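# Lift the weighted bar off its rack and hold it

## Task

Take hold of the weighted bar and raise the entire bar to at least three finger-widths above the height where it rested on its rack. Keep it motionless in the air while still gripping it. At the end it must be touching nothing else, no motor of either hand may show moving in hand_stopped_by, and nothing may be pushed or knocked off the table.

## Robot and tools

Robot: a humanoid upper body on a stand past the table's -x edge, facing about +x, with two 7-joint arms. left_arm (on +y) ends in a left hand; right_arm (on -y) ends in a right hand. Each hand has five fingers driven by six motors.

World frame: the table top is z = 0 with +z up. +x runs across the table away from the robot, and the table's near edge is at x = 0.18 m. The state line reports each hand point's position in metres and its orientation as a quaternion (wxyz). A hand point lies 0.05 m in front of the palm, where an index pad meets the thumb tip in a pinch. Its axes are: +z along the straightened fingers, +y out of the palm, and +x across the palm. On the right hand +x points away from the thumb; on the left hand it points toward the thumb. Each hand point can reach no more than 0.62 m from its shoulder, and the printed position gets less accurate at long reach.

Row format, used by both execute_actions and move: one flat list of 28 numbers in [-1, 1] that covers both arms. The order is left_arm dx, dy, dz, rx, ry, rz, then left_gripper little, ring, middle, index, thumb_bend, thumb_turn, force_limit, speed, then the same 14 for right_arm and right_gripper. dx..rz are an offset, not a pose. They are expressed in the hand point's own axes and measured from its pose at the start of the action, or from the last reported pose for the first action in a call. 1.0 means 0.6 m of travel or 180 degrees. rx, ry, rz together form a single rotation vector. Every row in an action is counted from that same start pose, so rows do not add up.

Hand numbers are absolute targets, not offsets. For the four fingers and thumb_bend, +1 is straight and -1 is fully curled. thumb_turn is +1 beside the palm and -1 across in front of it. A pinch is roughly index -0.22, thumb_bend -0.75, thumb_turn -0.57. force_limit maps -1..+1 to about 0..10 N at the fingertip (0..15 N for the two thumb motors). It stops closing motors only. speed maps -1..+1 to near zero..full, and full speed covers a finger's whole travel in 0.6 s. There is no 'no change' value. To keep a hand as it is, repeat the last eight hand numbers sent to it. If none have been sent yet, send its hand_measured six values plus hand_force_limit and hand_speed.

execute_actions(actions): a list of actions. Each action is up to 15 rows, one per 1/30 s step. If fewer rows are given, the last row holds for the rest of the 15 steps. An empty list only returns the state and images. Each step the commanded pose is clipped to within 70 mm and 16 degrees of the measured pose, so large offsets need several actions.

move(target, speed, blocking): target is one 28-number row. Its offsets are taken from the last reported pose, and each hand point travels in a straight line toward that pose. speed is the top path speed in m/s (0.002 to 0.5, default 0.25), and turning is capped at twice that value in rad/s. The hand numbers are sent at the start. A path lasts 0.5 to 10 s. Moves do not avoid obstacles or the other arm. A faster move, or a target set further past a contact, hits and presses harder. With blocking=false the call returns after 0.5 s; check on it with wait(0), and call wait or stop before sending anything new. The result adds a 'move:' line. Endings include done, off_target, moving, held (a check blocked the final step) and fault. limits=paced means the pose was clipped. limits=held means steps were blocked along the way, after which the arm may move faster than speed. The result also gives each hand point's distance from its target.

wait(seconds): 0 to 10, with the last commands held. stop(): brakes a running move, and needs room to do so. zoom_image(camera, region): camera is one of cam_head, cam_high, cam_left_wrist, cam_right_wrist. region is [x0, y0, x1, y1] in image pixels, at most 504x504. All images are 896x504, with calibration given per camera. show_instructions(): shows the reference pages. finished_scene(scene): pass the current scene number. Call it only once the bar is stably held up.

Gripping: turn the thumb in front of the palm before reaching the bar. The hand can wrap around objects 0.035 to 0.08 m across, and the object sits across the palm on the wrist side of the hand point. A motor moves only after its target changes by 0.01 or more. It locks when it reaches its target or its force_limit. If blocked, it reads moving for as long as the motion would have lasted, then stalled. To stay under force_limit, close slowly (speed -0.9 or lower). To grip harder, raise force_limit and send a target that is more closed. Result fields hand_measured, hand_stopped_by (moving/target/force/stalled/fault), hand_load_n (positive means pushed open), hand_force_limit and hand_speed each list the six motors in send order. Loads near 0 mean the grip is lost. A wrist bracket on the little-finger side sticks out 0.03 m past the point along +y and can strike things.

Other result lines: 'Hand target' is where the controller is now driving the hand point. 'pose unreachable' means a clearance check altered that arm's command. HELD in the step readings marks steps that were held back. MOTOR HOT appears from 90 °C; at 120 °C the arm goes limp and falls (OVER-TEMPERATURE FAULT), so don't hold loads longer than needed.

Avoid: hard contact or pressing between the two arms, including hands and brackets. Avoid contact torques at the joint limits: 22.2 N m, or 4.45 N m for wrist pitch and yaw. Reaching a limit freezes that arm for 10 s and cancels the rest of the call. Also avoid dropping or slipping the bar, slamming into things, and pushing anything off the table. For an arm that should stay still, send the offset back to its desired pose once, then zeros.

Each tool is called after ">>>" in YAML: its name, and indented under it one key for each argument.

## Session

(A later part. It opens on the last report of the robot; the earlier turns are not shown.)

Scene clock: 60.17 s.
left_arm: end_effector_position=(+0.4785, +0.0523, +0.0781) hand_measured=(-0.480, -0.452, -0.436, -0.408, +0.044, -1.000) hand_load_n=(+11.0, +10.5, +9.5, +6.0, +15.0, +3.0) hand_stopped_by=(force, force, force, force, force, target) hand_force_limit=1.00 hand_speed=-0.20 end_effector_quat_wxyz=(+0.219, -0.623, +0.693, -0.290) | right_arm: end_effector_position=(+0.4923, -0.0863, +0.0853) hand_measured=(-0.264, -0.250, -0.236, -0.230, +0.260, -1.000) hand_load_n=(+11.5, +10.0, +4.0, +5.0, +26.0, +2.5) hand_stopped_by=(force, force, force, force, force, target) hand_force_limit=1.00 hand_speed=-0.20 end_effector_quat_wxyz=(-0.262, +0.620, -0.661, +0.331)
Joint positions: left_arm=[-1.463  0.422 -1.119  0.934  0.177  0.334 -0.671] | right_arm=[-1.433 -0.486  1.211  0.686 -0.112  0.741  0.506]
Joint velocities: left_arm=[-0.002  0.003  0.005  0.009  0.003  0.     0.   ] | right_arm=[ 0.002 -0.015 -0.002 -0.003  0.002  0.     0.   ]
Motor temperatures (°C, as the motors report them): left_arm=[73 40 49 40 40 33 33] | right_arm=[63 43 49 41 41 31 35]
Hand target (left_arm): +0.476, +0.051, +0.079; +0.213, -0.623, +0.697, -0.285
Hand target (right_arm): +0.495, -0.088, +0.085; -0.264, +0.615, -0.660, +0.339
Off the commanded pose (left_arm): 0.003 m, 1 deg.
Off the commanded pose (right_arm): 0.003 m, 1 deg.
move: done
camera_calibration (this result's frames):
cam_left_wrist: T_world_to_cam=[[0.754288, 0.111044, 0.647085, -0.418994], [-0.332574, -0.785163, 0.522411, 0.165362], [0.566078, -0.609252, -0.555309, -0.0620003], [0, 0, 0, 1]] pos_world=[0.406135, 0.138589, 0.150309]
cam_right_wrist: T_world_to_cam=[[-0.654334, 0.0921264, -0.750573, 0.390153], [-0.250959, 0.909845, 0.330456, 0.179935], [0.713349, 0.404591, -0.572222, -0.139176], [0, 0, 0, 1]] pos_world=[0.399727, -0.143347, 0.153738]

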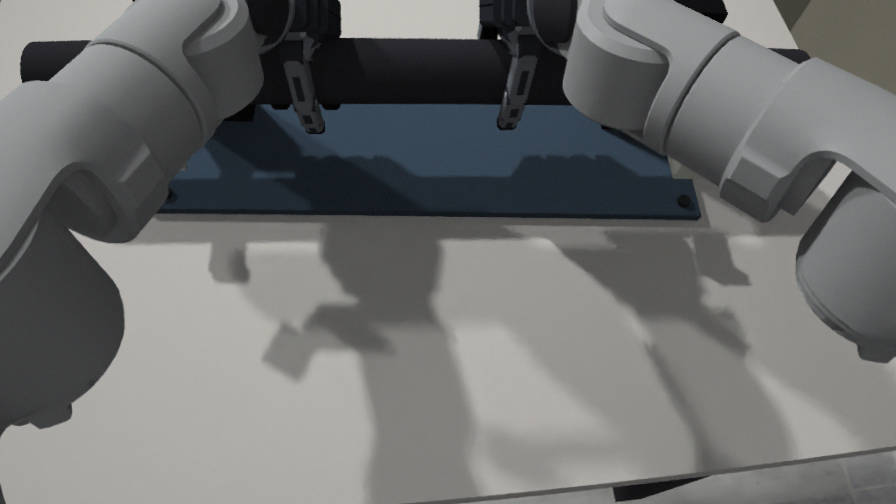

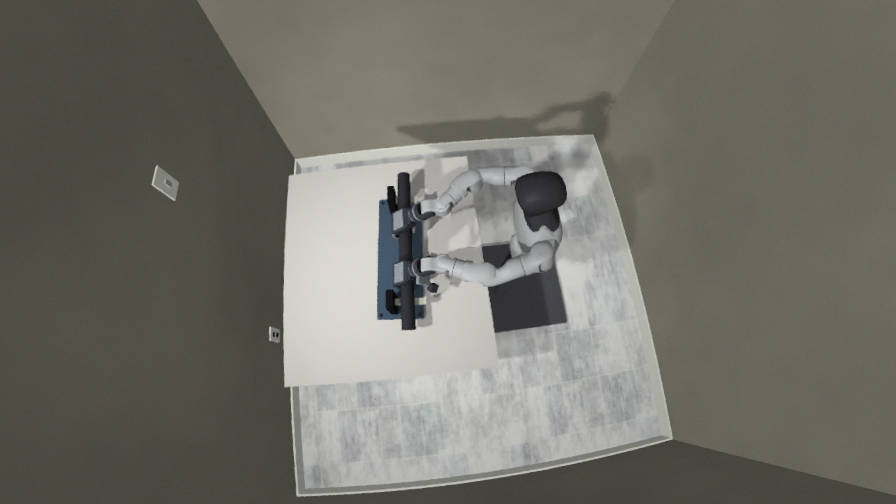

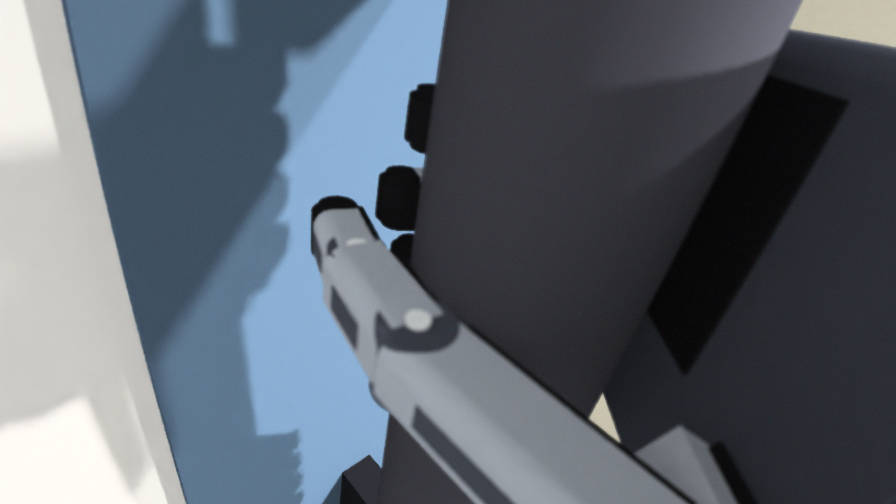

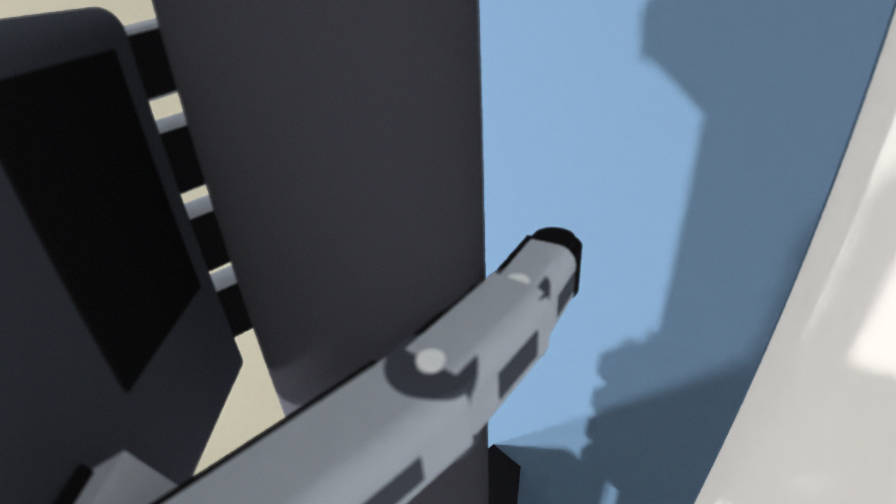

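>>> move:
  target: [0,0,0,0,0,0,-1,-1,-1,-1,-1,-1,1,-0.2, 0,-0.012,0.0,0,0,0,1,1,1,1,1,-1,1,0.5]
  speed: 0.03

>>> move:
  target: [0,0,0,0,0,0,-1,-1,-1,-1,-1,-1,1,-0.2, 0,0.004,0.04,0,0,0,1,1,1,1,1,-1,1,0.5]
  speed: 0.03

Scene clock: 65.77 s.
left_arm: end_effector_position=(+0.4787, +0.0522, +0.0782) hand_measured=(-0.480, -0.452, -0.436, -0.408, +0.044, -1.000) hand_load_n=(+9.5, +9.5, +9.0, +6.0, +15.5, +4.5) hand_stopped_by=(force, force, force, force, force, target) hand_force_limit=1.00 hand_speed=-0.20 end_effector_quat_wxyz=(+0.218, -0.623, +0.692, -0.291) | right_arm: end_effector_position=(+0.4972, -0.0878, +0.0909) hand_measured=(+1.000, +1.000, +1.000, +1.000, +1.000, -1.000) hand_load_n=(+0.0, +0.0, +0.0, +0.0, +0.0, +0.0) hand_stopped_by=(target, target, target, target, target, target) hand_force_limit=1.00 hand_speed=0.50 end_effector_quat_wxyz=(-0.262, +0.618, -0.663, +0.332)
Joint positions: left_arm=[-1.462  0.423 -1.118  0.934  0.176  0.331 -0.668] | right_arm=[-1.457 -0.474  1.212  0.742 -0.109  0.708  0.519]
Joint velocities: left_arm=[ 0.009  0.005 -0.006  0.003  0.008  0.     0.   ] | right_arm=[ 0.003 -0.014 -0.011  0.002  0.009 -0.001  0.   ]
Motor temperatures (°C, as the motors report them): left_arm=[77 40 49 40 40 33 33] | right_arm=[65 43 49 41 41 31 36]
Hand target (left_arm): +0.479, +0.052, +0.078; +0.219, -0.623, +0.693, -0.290
Hand target (right_arm): +0.497, -0.087, +0.091; -0.262, +0.620, -0.662, +0.331
Off the commanded pose (left_arm): 0.000 m, 0 deg.
Off the commanded pose (right_arm): 0.001 m, 0 deg.
move: done
camera_calibration (this result's frames):
cam_left_wrist: T_world_to_cam=[[0.753529, 0.112578, 0.647704, -0.418942], [-0.333264, -0.78384, 0.523955, 0.165518], [0.566682, -0.610672, -0.553128, -0.0625223], [0, 0, 0, 1]] pos_world=[0.406276, 0.138723, 0.150043]
cam_right_wrist: T_world_to_cam=[[-0.652787, 0.0954242, -0.751507, 0.397303], [-0.247484, 0.910739, 0.330616, 0.179035], [0.715976, 0.401808, -0.570902, -0.140631], [0, 0, 0, 1]] pos_world=[0.40435, -0.14446, 0.159098]

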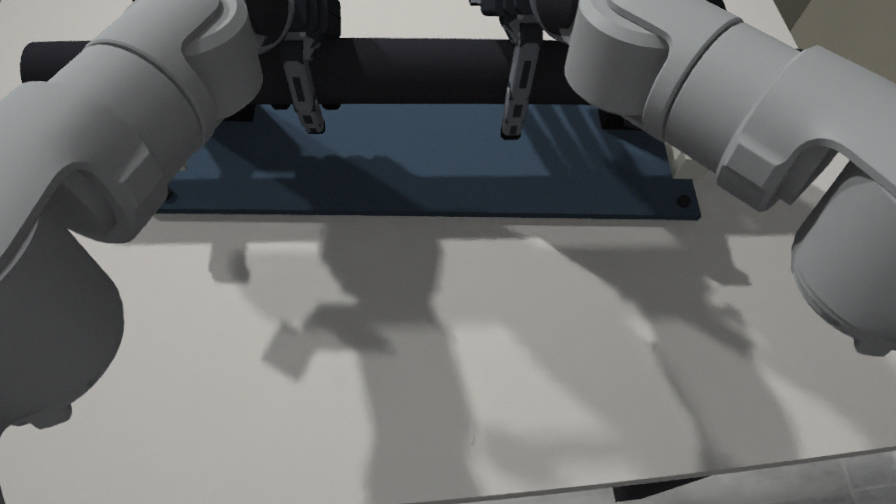

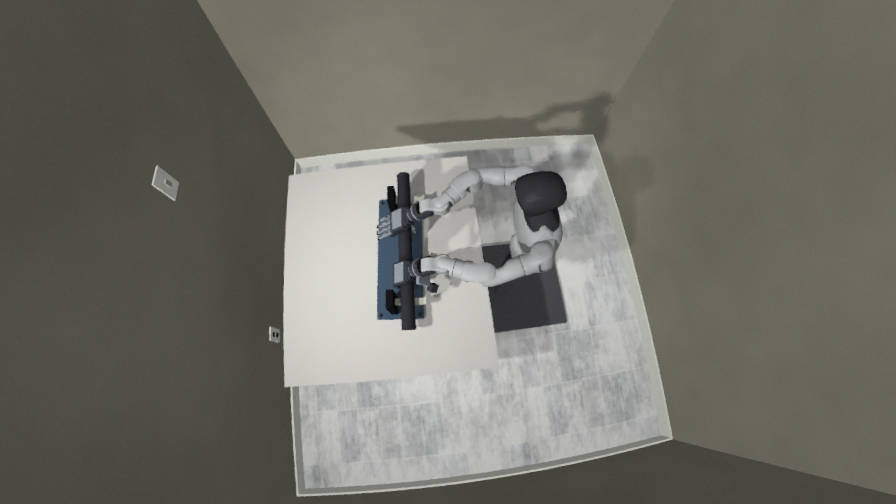

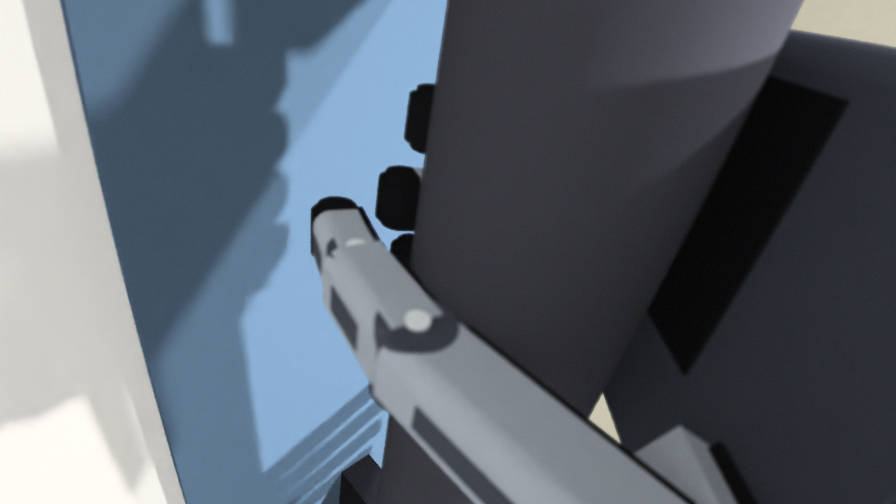

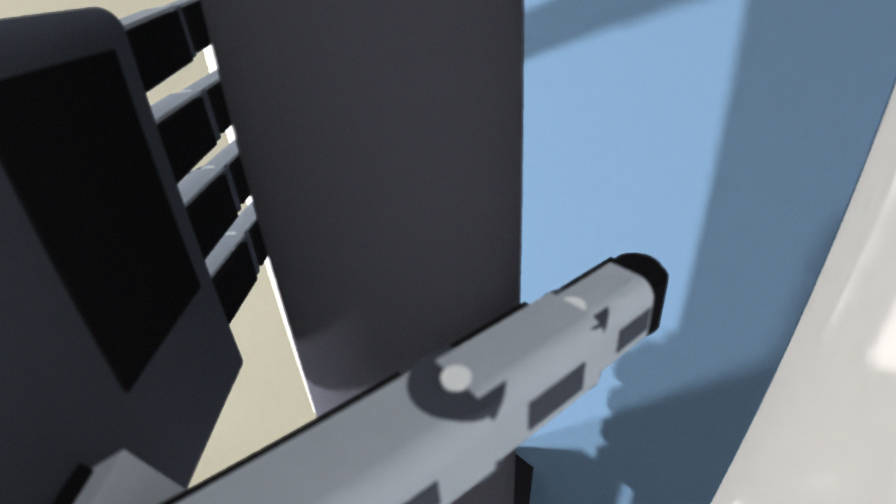

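Scene clock: 66.90 s.
left_arm: end_effector_position=(+0.4819, +0.0531, +0.0782) hand_measured=(-0.480, -0.452, -0.436, -0.408, +0.044, -1.000) hand_load_n=(+5.5, +7.0, +9.0, +8.0, +15.5, +8.5) hand_stopped_by=(force, force, force, force, force, target) hand_force_limit=1.00 hand_speed=-0.20 end_effector_quat_wxyz=(+0.223, -0.626, +0.686, -0.296) | right_arm: end_effector_position=(+0.5044, -0.0896, +0.0822) hand_measured=(+1.000, +1.000, +1.000, +1.000, +1.002, -1.000) hand_load_n=(+0.0, +0.0, +0.0, +0.0, +3.0, -5.5) hand_stopped_by=(target, target, target, target, target, target) hand_force_limit=1.00 hand_speed=0.50 end_effector_quat_wxyz=(+0.247, -0.621, +0.675, -0.312)
Joint positions: left_arm=[-1.459  0.421 -1.117  0.939  0.17   0.338 -0.647] | right_arm=[-1.515 -0.321  1.196  1.162 -0.106  0.457  0.55 ]
Joint velocities: left_arm=[ 0.009 -0.002  0.012 -0.002  0.003  0.     0.   ] | right_arm=[-0.011  0.034  0.006  0.1    0.015 -0.048  0.016]
Motor temperatures (°C, as the motors report them): left_arm=[77 40 48 40 40 33 33] | right_arm=[65 43 49 41 41 31 37]
Hand target (left_arm): +0.479, +0.052, +0.078; +0.218, -0.623, +0.692, -0.291
Hand target (right_arm): +0.509, -0.090, +0.074; -0.259, +0.621, -0.661, +0.332
Off the commanded pose (left_arm): 0.003 m, 1 deg.
Off the commanded pose (right_arm): 0.013 m, 3 deg.
move: off_target (right_arm)
camera_calibration (this result's frames):
cam_left_wrist: T_world_to_cam=[[0.7429, 0.126908, 0.657263, -0.41786], [-0.330059, -0.784771, 0.524591, 0.165735], [0.582375, -0.606654, -0.541119, -0.072422], [0, 0, 0, 1]] pos_world=[0.407308, 0.139159, 0.148512]
cam_right_wrist: T_world_to_cam=[[-0.691365, 0.113254, -0.713574, 0.413521], [-0.2188, 0.908443, 0.356172, 0.168533], [0.688579, 0.402375, -0.603286, -0.133471], [0, 0, 0, 1]] pos_world=[0.414674, -0.146231, 0.15453]

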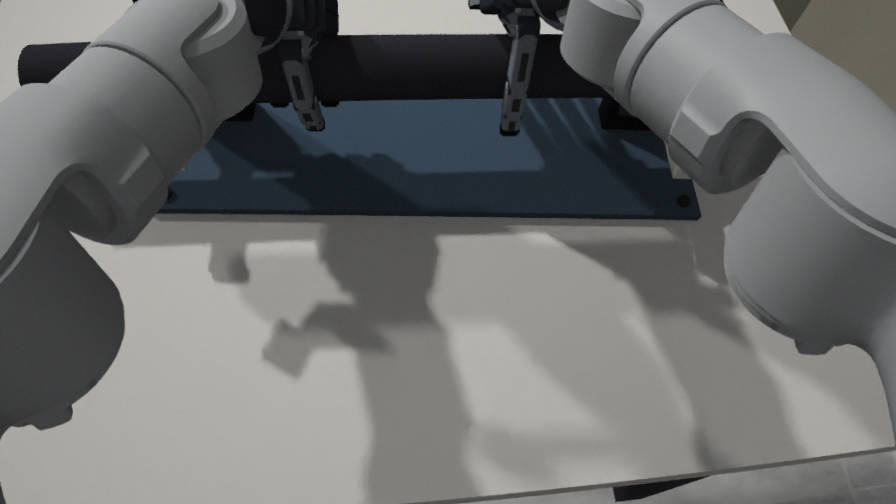

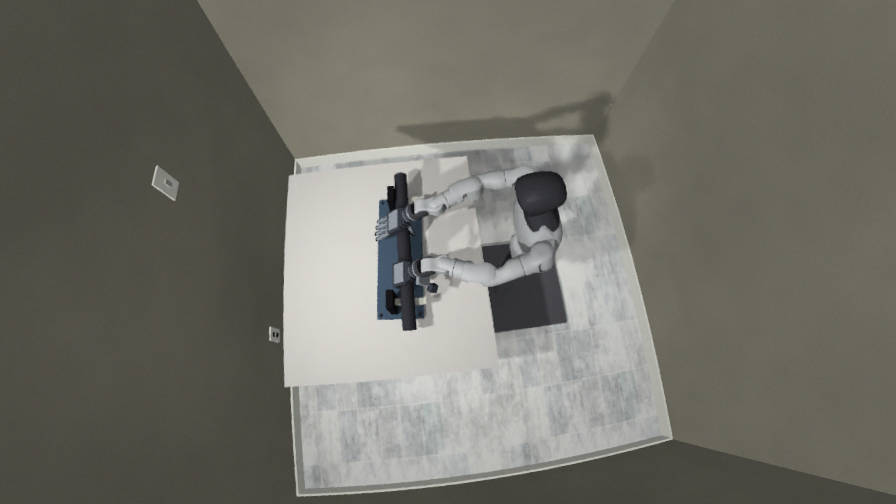

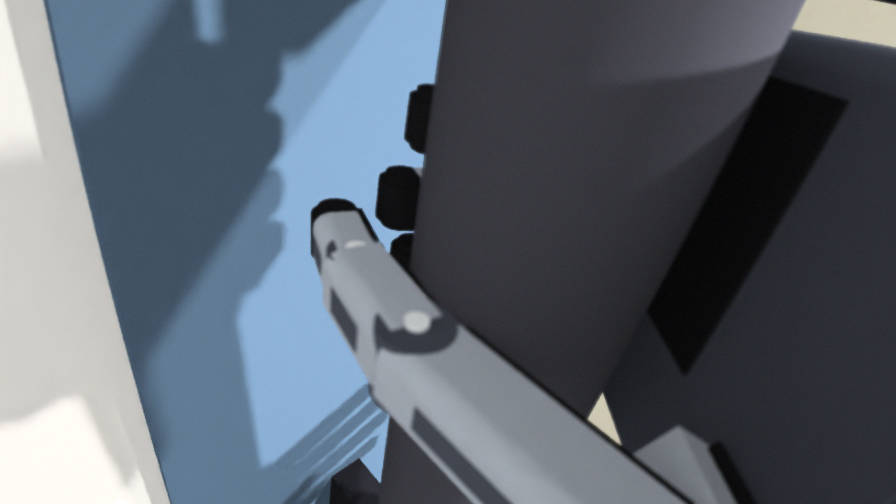

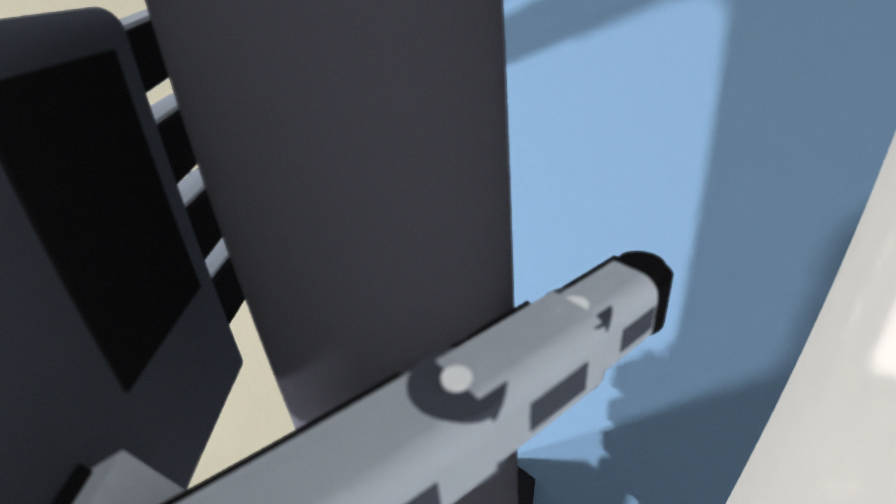

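>>> move:
  target: [0,0,0,0,0,0,-1,-1,-1,-1,-1,-1,1,-0.2, 0,0.012,0.0,0.002,-0.025,-0.022,1,1,1,1,1,-1,1,0.5]
  speed: 0.03

Scene clock: 76.20 s.
left_arm: end_effector_position=(+0.4826, +0.0531, +0.0782) hand_measured=(-0.480, -0.452, -0.436, -0.408, +0.044, -1.000) hand_load_n=(+5.5, +7.0, +8.5, +7.5, +15.5, +7.5) hand_stopped_by=(force, force, force, force, force, target) hand_force_limit=1.00 hand_speed=-0.20 end_effector_quat_wxyz=(+0.224, -0.626, +0.685, -0.298) | right_arm: end_effector_position=(+0.5001, -0.0877, +0.0766) hand_measured=(+1.000, +1.000, +1.000, +1.000, +1.000, -1.000) hand_load_n=(+0.0, +0.0, +0.0, +0.0, +0.0, +0.0) hand_stopped_by=(target, target, target, target, target, target) hand_force_limit=1.00 hand_speed=0.50 end_effector_quat_wxyz=(-0.265, +0.654, -0.644, +0.295)
Joint positions: left_arm=[-1.458  0.421 -1.117  0.939  0.169  0.339 -0.642] | right_arm=[-1.472 -0.402  1.205  1.059 -0.106  0.369  0.536]
Joint velocities: left_arm=[ 0.    -0.005 -0.005  0.002 -0.008  0.     0.   ] | right_arm=[ 0.     0.002 -0.014  0.003 -0.014 -0.002 -0.001]
Motor temperatures (°C, as the motors report them): left_arm=[81 40 48 40 40 33 32] | right_arm=[65 43 48 41 41 31 53]
Hand target (left_arm): +0.482, +0.053, +0.078; +0.223, -0.626, +0.686, -0.296
Hand target (right_arm): +0.500, -0.089, +0.076; -0.265, +0.655, -0.642, +0.297
Off the commanded pose (left_arm): 0.001 m, 0 deg.
Off the commanded pose (right_arm): 0.002 m, 0 deg.
move: done
camera_calibration (this result's frames):
cam_left_wrist: T_world_to_cam=[[0.740127, 0.128747, 0.660028, -0.417368], [-0.33093, -0.784695, 0.524155, 0.166347], [0.585404, -0.606364, -0.538168, -0.0745838], [0, 0, 0, 1]] pos_world=[0.407616, 0.139041, 0.148145]
cam_right_wrist: T_world_to_cam=[[-0.699922, 0.0496387, -0.712493, 0.40496], [-0.30974, 0.877794, 0.36543, 0.209963], [0.643561, 0.476459, -0.599012, -0.105942], [0, 0, 0, 1]] pos_world=[0.416654, -0.153929, 0.148343]

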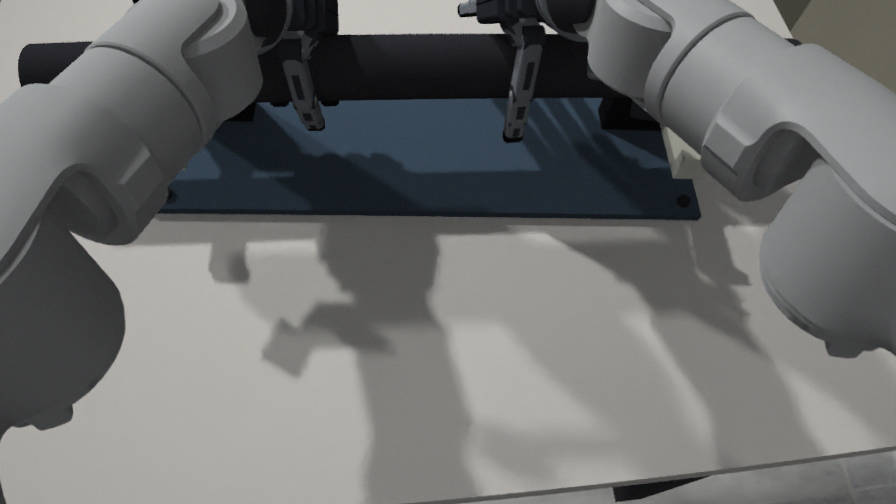

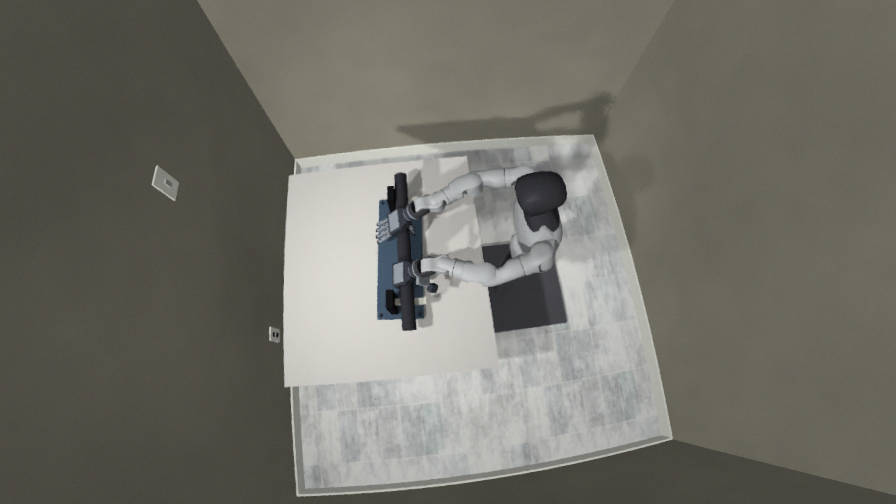

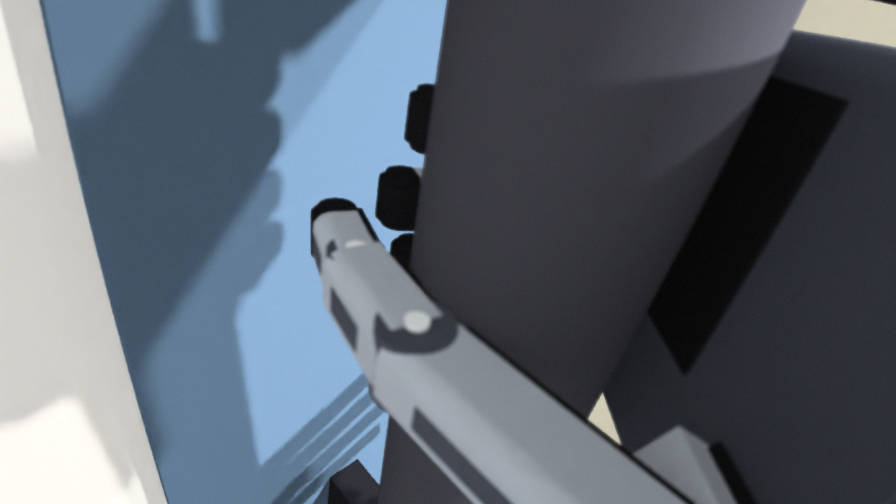

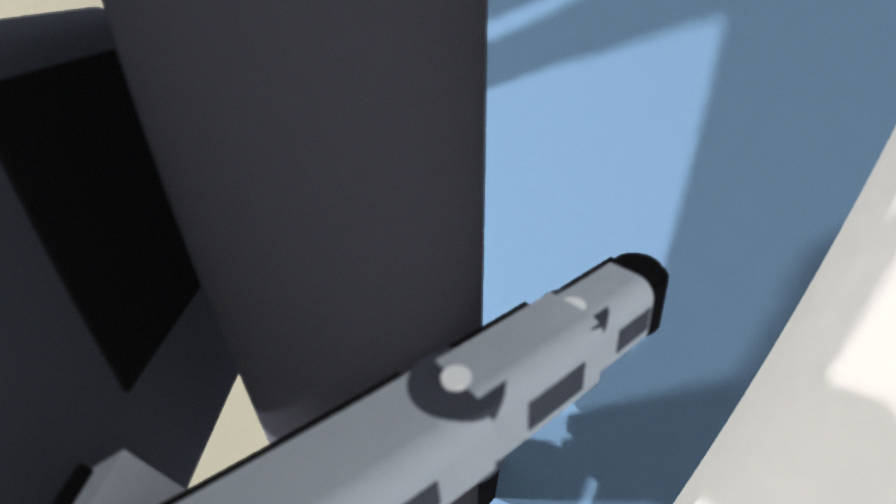

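Better, no load now. A bit deeper, then close.

>>> move:
  target: [0,0,0,0,0,0,-1,-1,-1,-1,-1,-1,1,-0.2, 0,0.005,0.02,0,0,0,1,1,1,1,1,-1,1,0.5]
  speed: 0.03

>>> move:
  target: [0,0,0,0,0,0,-1,-1,-1,-1,-1,-1,1,-0.2, 0,0,0,0,0,0,-1,-1,-1,-1,-1,-1,1,-0.2]
  speed: 0.03

Scene clock: 78.83 s.
left_arm: end_effector_position=(+0.4835, +0.0531, +0.0783) hand_measured=(-0.480, -0.452, -0.436, -0.408, +0.044, -1.000) hand_load_n=(+6.0, +7.5, +9.0, +7.5, +15.0, +7.0) hand_stopped_by=(force, force, force, force, force, target) hand_force_limit=1.00 hand_speed=-0.20 end_effector_quat_wxyz=(+0.226, -0.626, +0.684, -0.299) | right_arm: end_effector_position=(+0.4997, -0.0888, +0.0728) hand_measured=(+1.000, +1.000, +1.000, +1.000, +1.000, -1.000) hand_load_n=(+0.0, +0.0, +0.0, +0.0, +2.0, +0.0) hand_stopped_by=(target, target, target, target, target, target) hand_force_limit=1.00 hand_speed=0.50 end_effector_quat_wxyz=(-0.255, +0.657, -0.651, +0.284)
Joint positions: left_arm=[-1.457  0.421 -1.117  0.939  0.169  0.34  -0.635] | right_arm=[-1.516 -0.295  1.199  1.341 -0.106  0.205  0.555]
Joint velocities: left_arm=[ 0.006  0.012  0.008 -0.012  0.005  0.     0.001] | right_arm=[-0.055  0.117  0.003  0.311 -0.002 -0.183  0.019]
Motor temperatures (°C, as the motors report them): left_arm=[81 40 48 40 40 33 32] | right_arm=[66 43 48 41 41 31 50]
Hand target (left_arm): +0.483, +0.053, +0.078; +0.224, -0.626, +0.685, -0.298
Hand target (right_arm): +0.504, -0.088, +0.067; -0.265, +0.654, -0.643, +0.297
Off the commanded pose (left_arm): 0.001 m, 0 deg.
Off the commanded pose (right_arm): 0.010 m, 2 deg.
move: off_target (right_arm)
camera_calibration (this result's frames):
cam_left_wrist: T_world_to_cam=[[0.736445, 0.130243, 0.663842, -0.416646], [-0.332786, -0.784603, 0.523117, 0.167649], [0.588985, -0.606164, -0.534474, -0.0771175], [0, 0, 0, 1]] pos_world=[0.408049, 0.139057, 0.14767]
cam_right_wrist: T_world_to_cam=[[-0.723541, 0.0546083, -0.688118, 0.412537], [-0.293688, 0.877787, 0.378467, 0.203254], [0.624688, 0.475929, -0.619077, -0.0966393], [0, 0, 0, 1]] pos_world=[0.418551, -0.154949, 0.147122]

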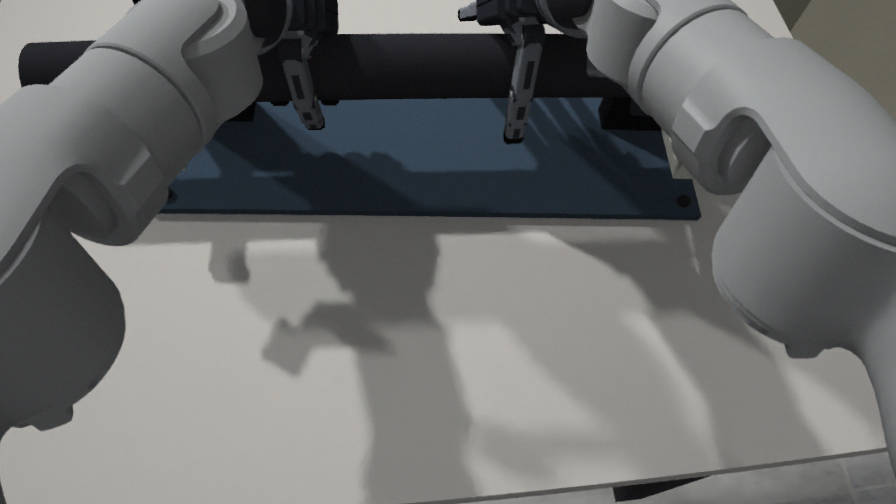

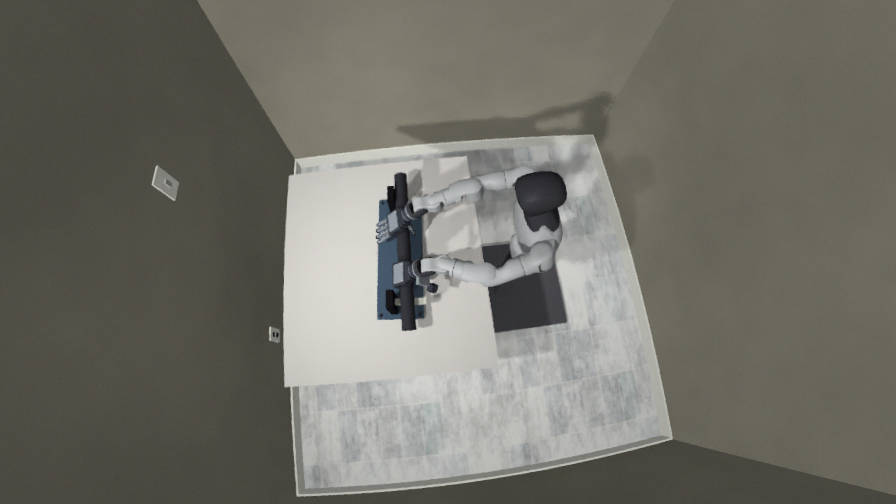

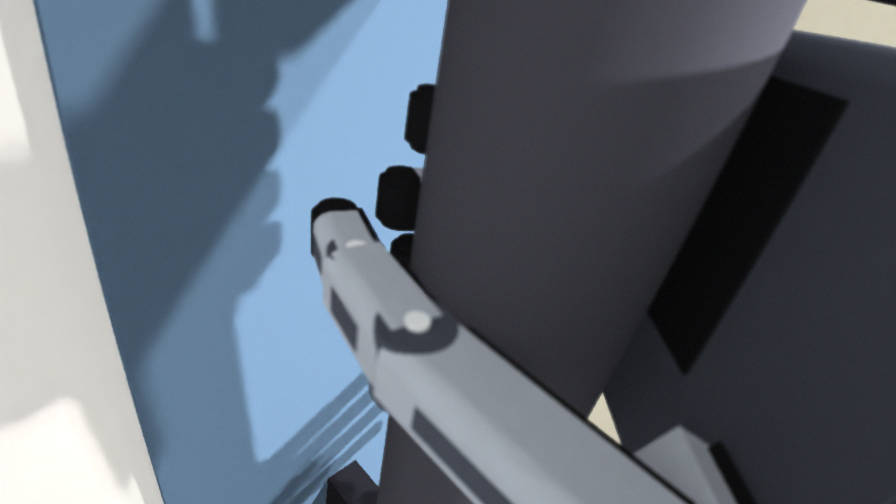

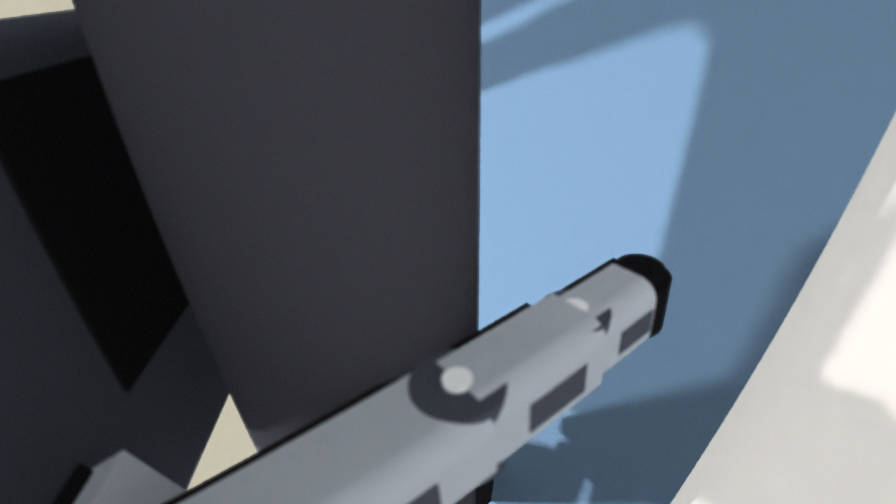

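Scene clock: 80.27 s.
left_arm: end_effector_position=(+0.4837, +0.0531, +0.0783) hand_measured=(-0.480, -0.452, -0.436, -0.408, +0.044, -1.000) hand_load_n=(+6.5, +7.5, +9.0, +7.5, +15.0, +6.5) hand_stopped_by=(force, force, force, force, force, target) hand_force_limit=1.00 hand_speed=-0.20 end_effector_quat_wxyz=(+0.226, -0.626, +0.683, -0.300) | right_arm: end_effector_position=(+0.4907, -0.0887, +0.0698) hand_measured=(-0.522, -0.486, -0.456, -0.430, +0.130, -1.000) hand_load_n=(+11.0, +10.0, +7.5, +9.5, +18.0, +1.5) hand_stopped_by=(force, force, force, force, force, target) hand_force_limit=1.00 hand_speed=-0.20 end_effector_quat_wxyz=(-0.242, +0.660, -0.661, +0.264)
Joint positions: left_arm=[-1.457  0.421 -1.117  0.939  0.169  0.34  -0.634] | right_arm=[-1.51  -0.319  1.194  1.295 -0.098  0.227  0.61 ]
Joint velocities: left_arm=[ 0.003 -0.005 -0.006  0.     0.009  0.     0.   ] | right_arm=[ 0.008  0.006 -0.002  0.003  0.006  0.     0.   ]
Motor temperatures (°C, as the motors report them): left_arm=[82 40 48 40 40 33 32] | right_arm=[66 43 48 41 41 31 50]
Hand target (left_arm): +0.484, +0.053, +0.078; +0.226, -0.626, +0.684, -0.299
Hand target (right_arm): +0.499, -0.089, +0.073; -0.255, +0.657, -0.651, +0.284
Off the commanded pose (left_arm): 0.000 m, 0 deg.
Off the commanded pose (right_arm): 0.009 m, 3 deg.
move: off_target (right_arm)
camera_calibration (this result's frames):
cam_left_wrist: T_world_to_cam=[[0.7358, 0.130894, 0.664428, -0.416556], [-0.332976, -0.784417, 0.523276, 0.167735], [0.589682, -0.606265, -0.533589, -0.0776232], [0, 0, 0, 1]] pos_world=[0.408127, 0.139039, 0.147581]
cam_right_wrist: T_world_to_cam=[[-0.756828, 0.0680589, -0.650061, 0.418831], [-0.268593, 0.874324, 0.404246, 0.18719], [0.595877, 0.480547, -0.643433, -0.0767038], [0, 0, 0, 1]] pos_world=[0.412967, -0.15531, 0.147241]

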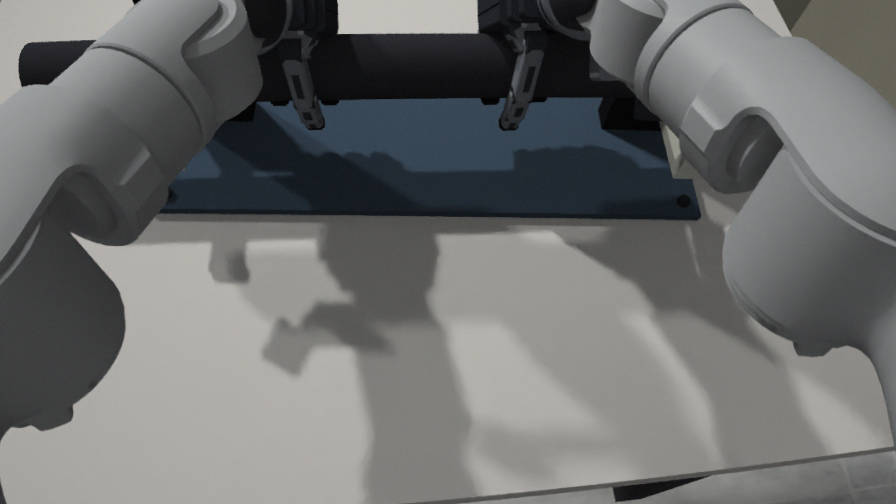

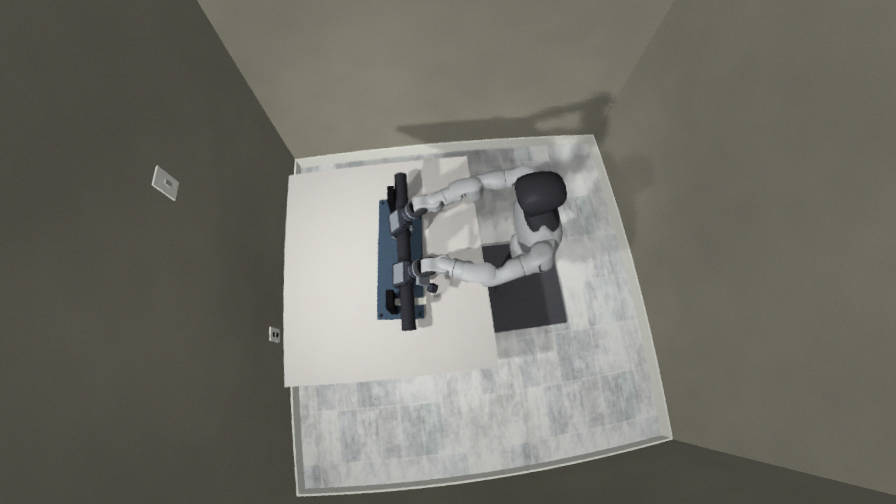

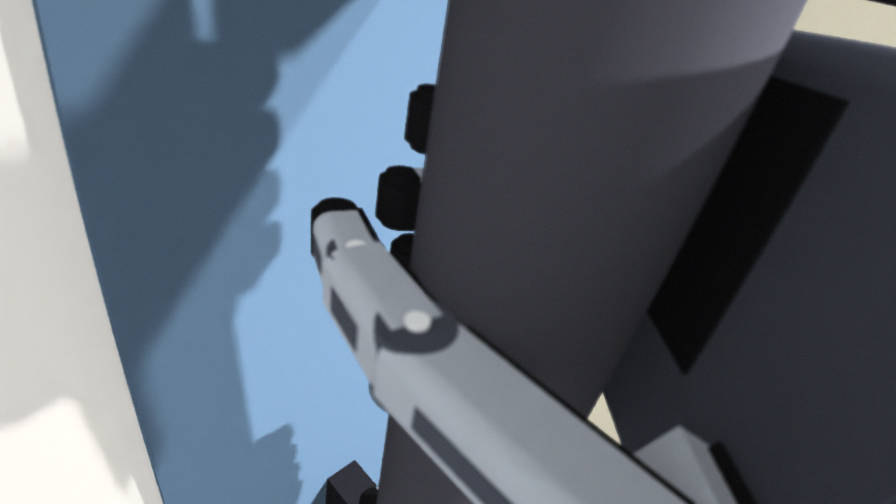

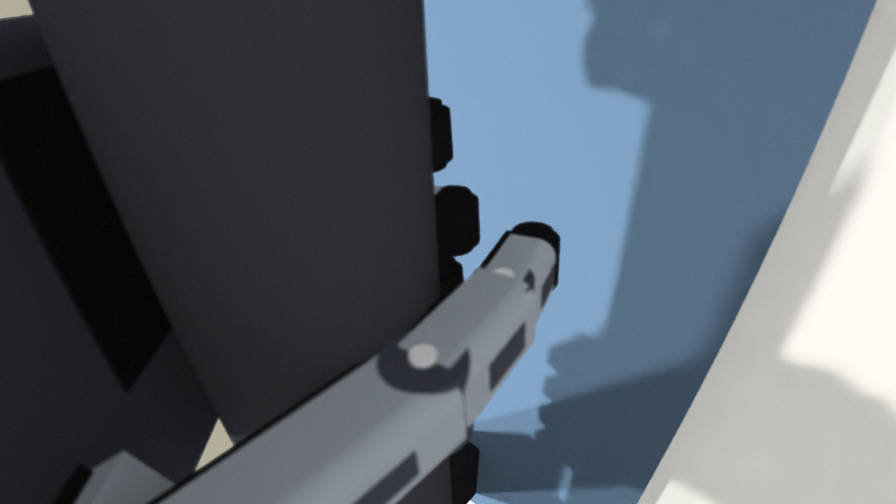

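>>> move:
  target: [0.0175,-0.056,-0.153,0,0,0,-0.98,-0.98,-0.98,-0.98,-0.98,-1,1,-0.2, 0.005,-0.051,-0.156,0,0,0,-0.98,-0.98,-0.98,-0.98,-0.98,-1,1,-0.2]
  speed: 0.04

Scene clock: 88.90 s.
left_arm: end_effector_position=(+0.4433, +0.0522, +0.1705) hand_measured=(-0.500, -0.468, -0.448, -0.422, +0.046, -1.000) hand_load_n=(+7.5, +9.0, +11.0, +12.5, +16.5, +9.0) hand_stopped_by=(force, force, force, force, force, target) hand_force_limit=1.00 hand_speed=-0.20 end_effector_quat_wxyz=(+0.231, -0.625, +0.683, -0.301) | right_arm: end_effector_position=(+0.4571, -0.0872, +0.1613) hand_measured=(-0.522, -0.488, -0.466, -0.430, +0.132, -1.000) hand_load_n=(+7.0, +9.0, +13.0, +12.5, +17.5, +4.0) hand_stopped_by=(force, force, force, force, force, target) hand_force_limit=1.00 hand_speed=-0.20 end_effector_quat_wxyz=(-0.256, +0.653, -0.666, +0.253)
Joint positions: left_arm=[-1.578  0.736 -1.109  0.196  0.153  0.818 -0.922] | right_arm=[-1.565 -0.766  1.131  0.351 -0.099  0.758  0.889]
Joint velocities: left_arm=[ 0.003  0.006  0.008  0.003  0.     0.    -0.001] | right_arm=[ 0.    -0.011 -0.006 -0.006 -0.011  0.     0.003]
Motor temperatures (°C, as the motors report them): left_arm=[88 40 49 40 40 33 34] | right_arm=[72 44 49 41 41 31 49]
Hand target (left_arm): +0.442, +0.052, +0.169; +0.232, -0.622, +0.686, -0.298
Hand target (right_arm): +0.458, -0.092, +0.162; -0.252, +0.651, -0.667, +0.260
Off the commanded pose (left_arm): 0.003 m, 1 deg.
Off the commanded pose (right_arm): 0.006 m, 2 deg.
joint sent to its limit (right arm) — the command would take joint 1 (shoulder pitch) past its lower limit, so that joint was sent only as far as its limit.
move: off_target (right_arm)
camera_calibration (this result's frames):
cam_left_wrist: T_world_to_cam=[[0.729582, 0.129066, 0.671605, -0.446377], [-0.336561, -0.787123, 0.51688, 0.108127], [0.595347, -0.603142, -0.530832, -0.00827033], [0, 0, 0, 1]] pos_world=[0.366983, 0.137733, 0.23951]
cam_right_wrist: T_world_to_cam=[[-0.753007, 0.0970965, -0.65081, 0.453719], [-0.267376, 0.85857, 0.437455, 0.132587], [0.601241, 0.503417, -0.620548, -0.00257501], [0, 0, 0, 1]] pos_world=[0.378653, -0.156594, 0.235686]

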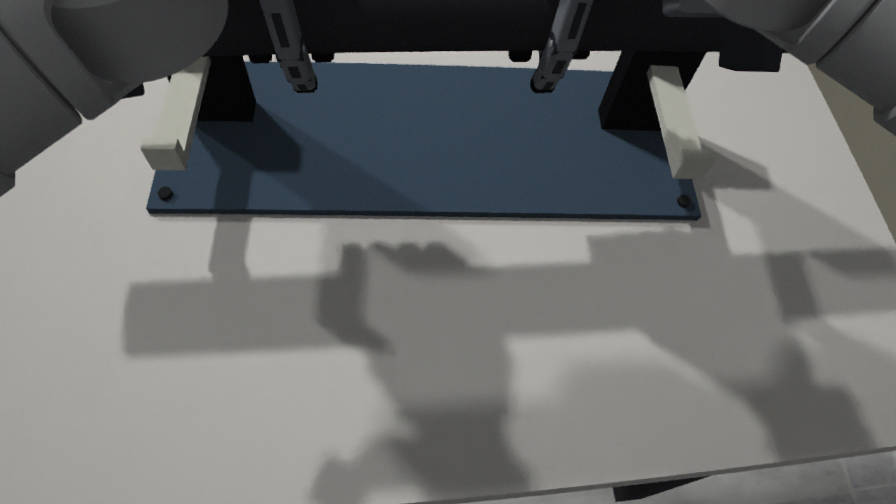

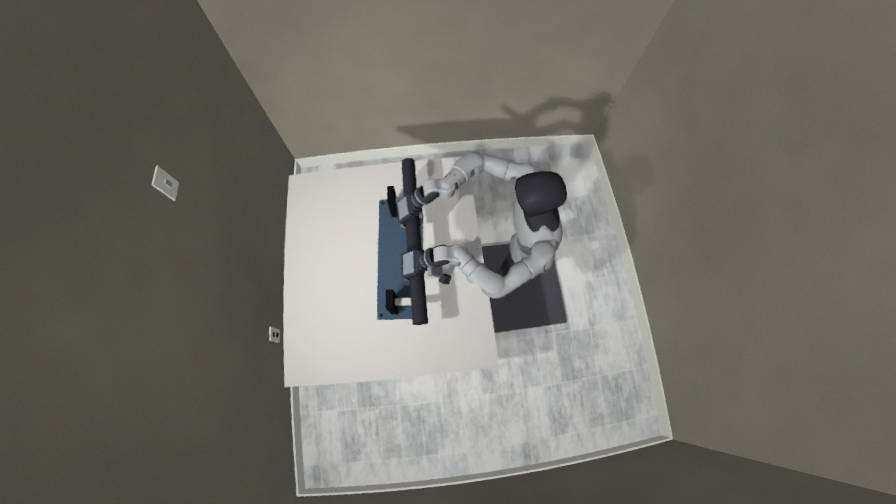

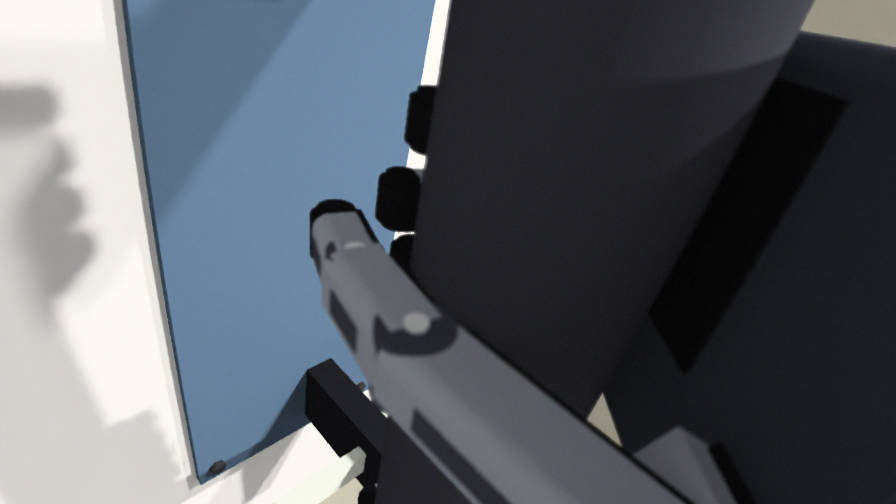

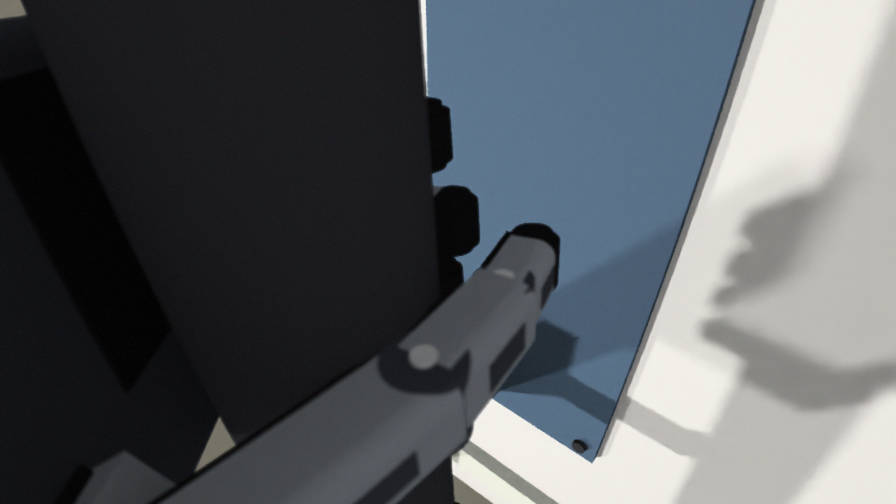

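>>> finished_scene:
  scene: 2

The scene is finished: the task was done.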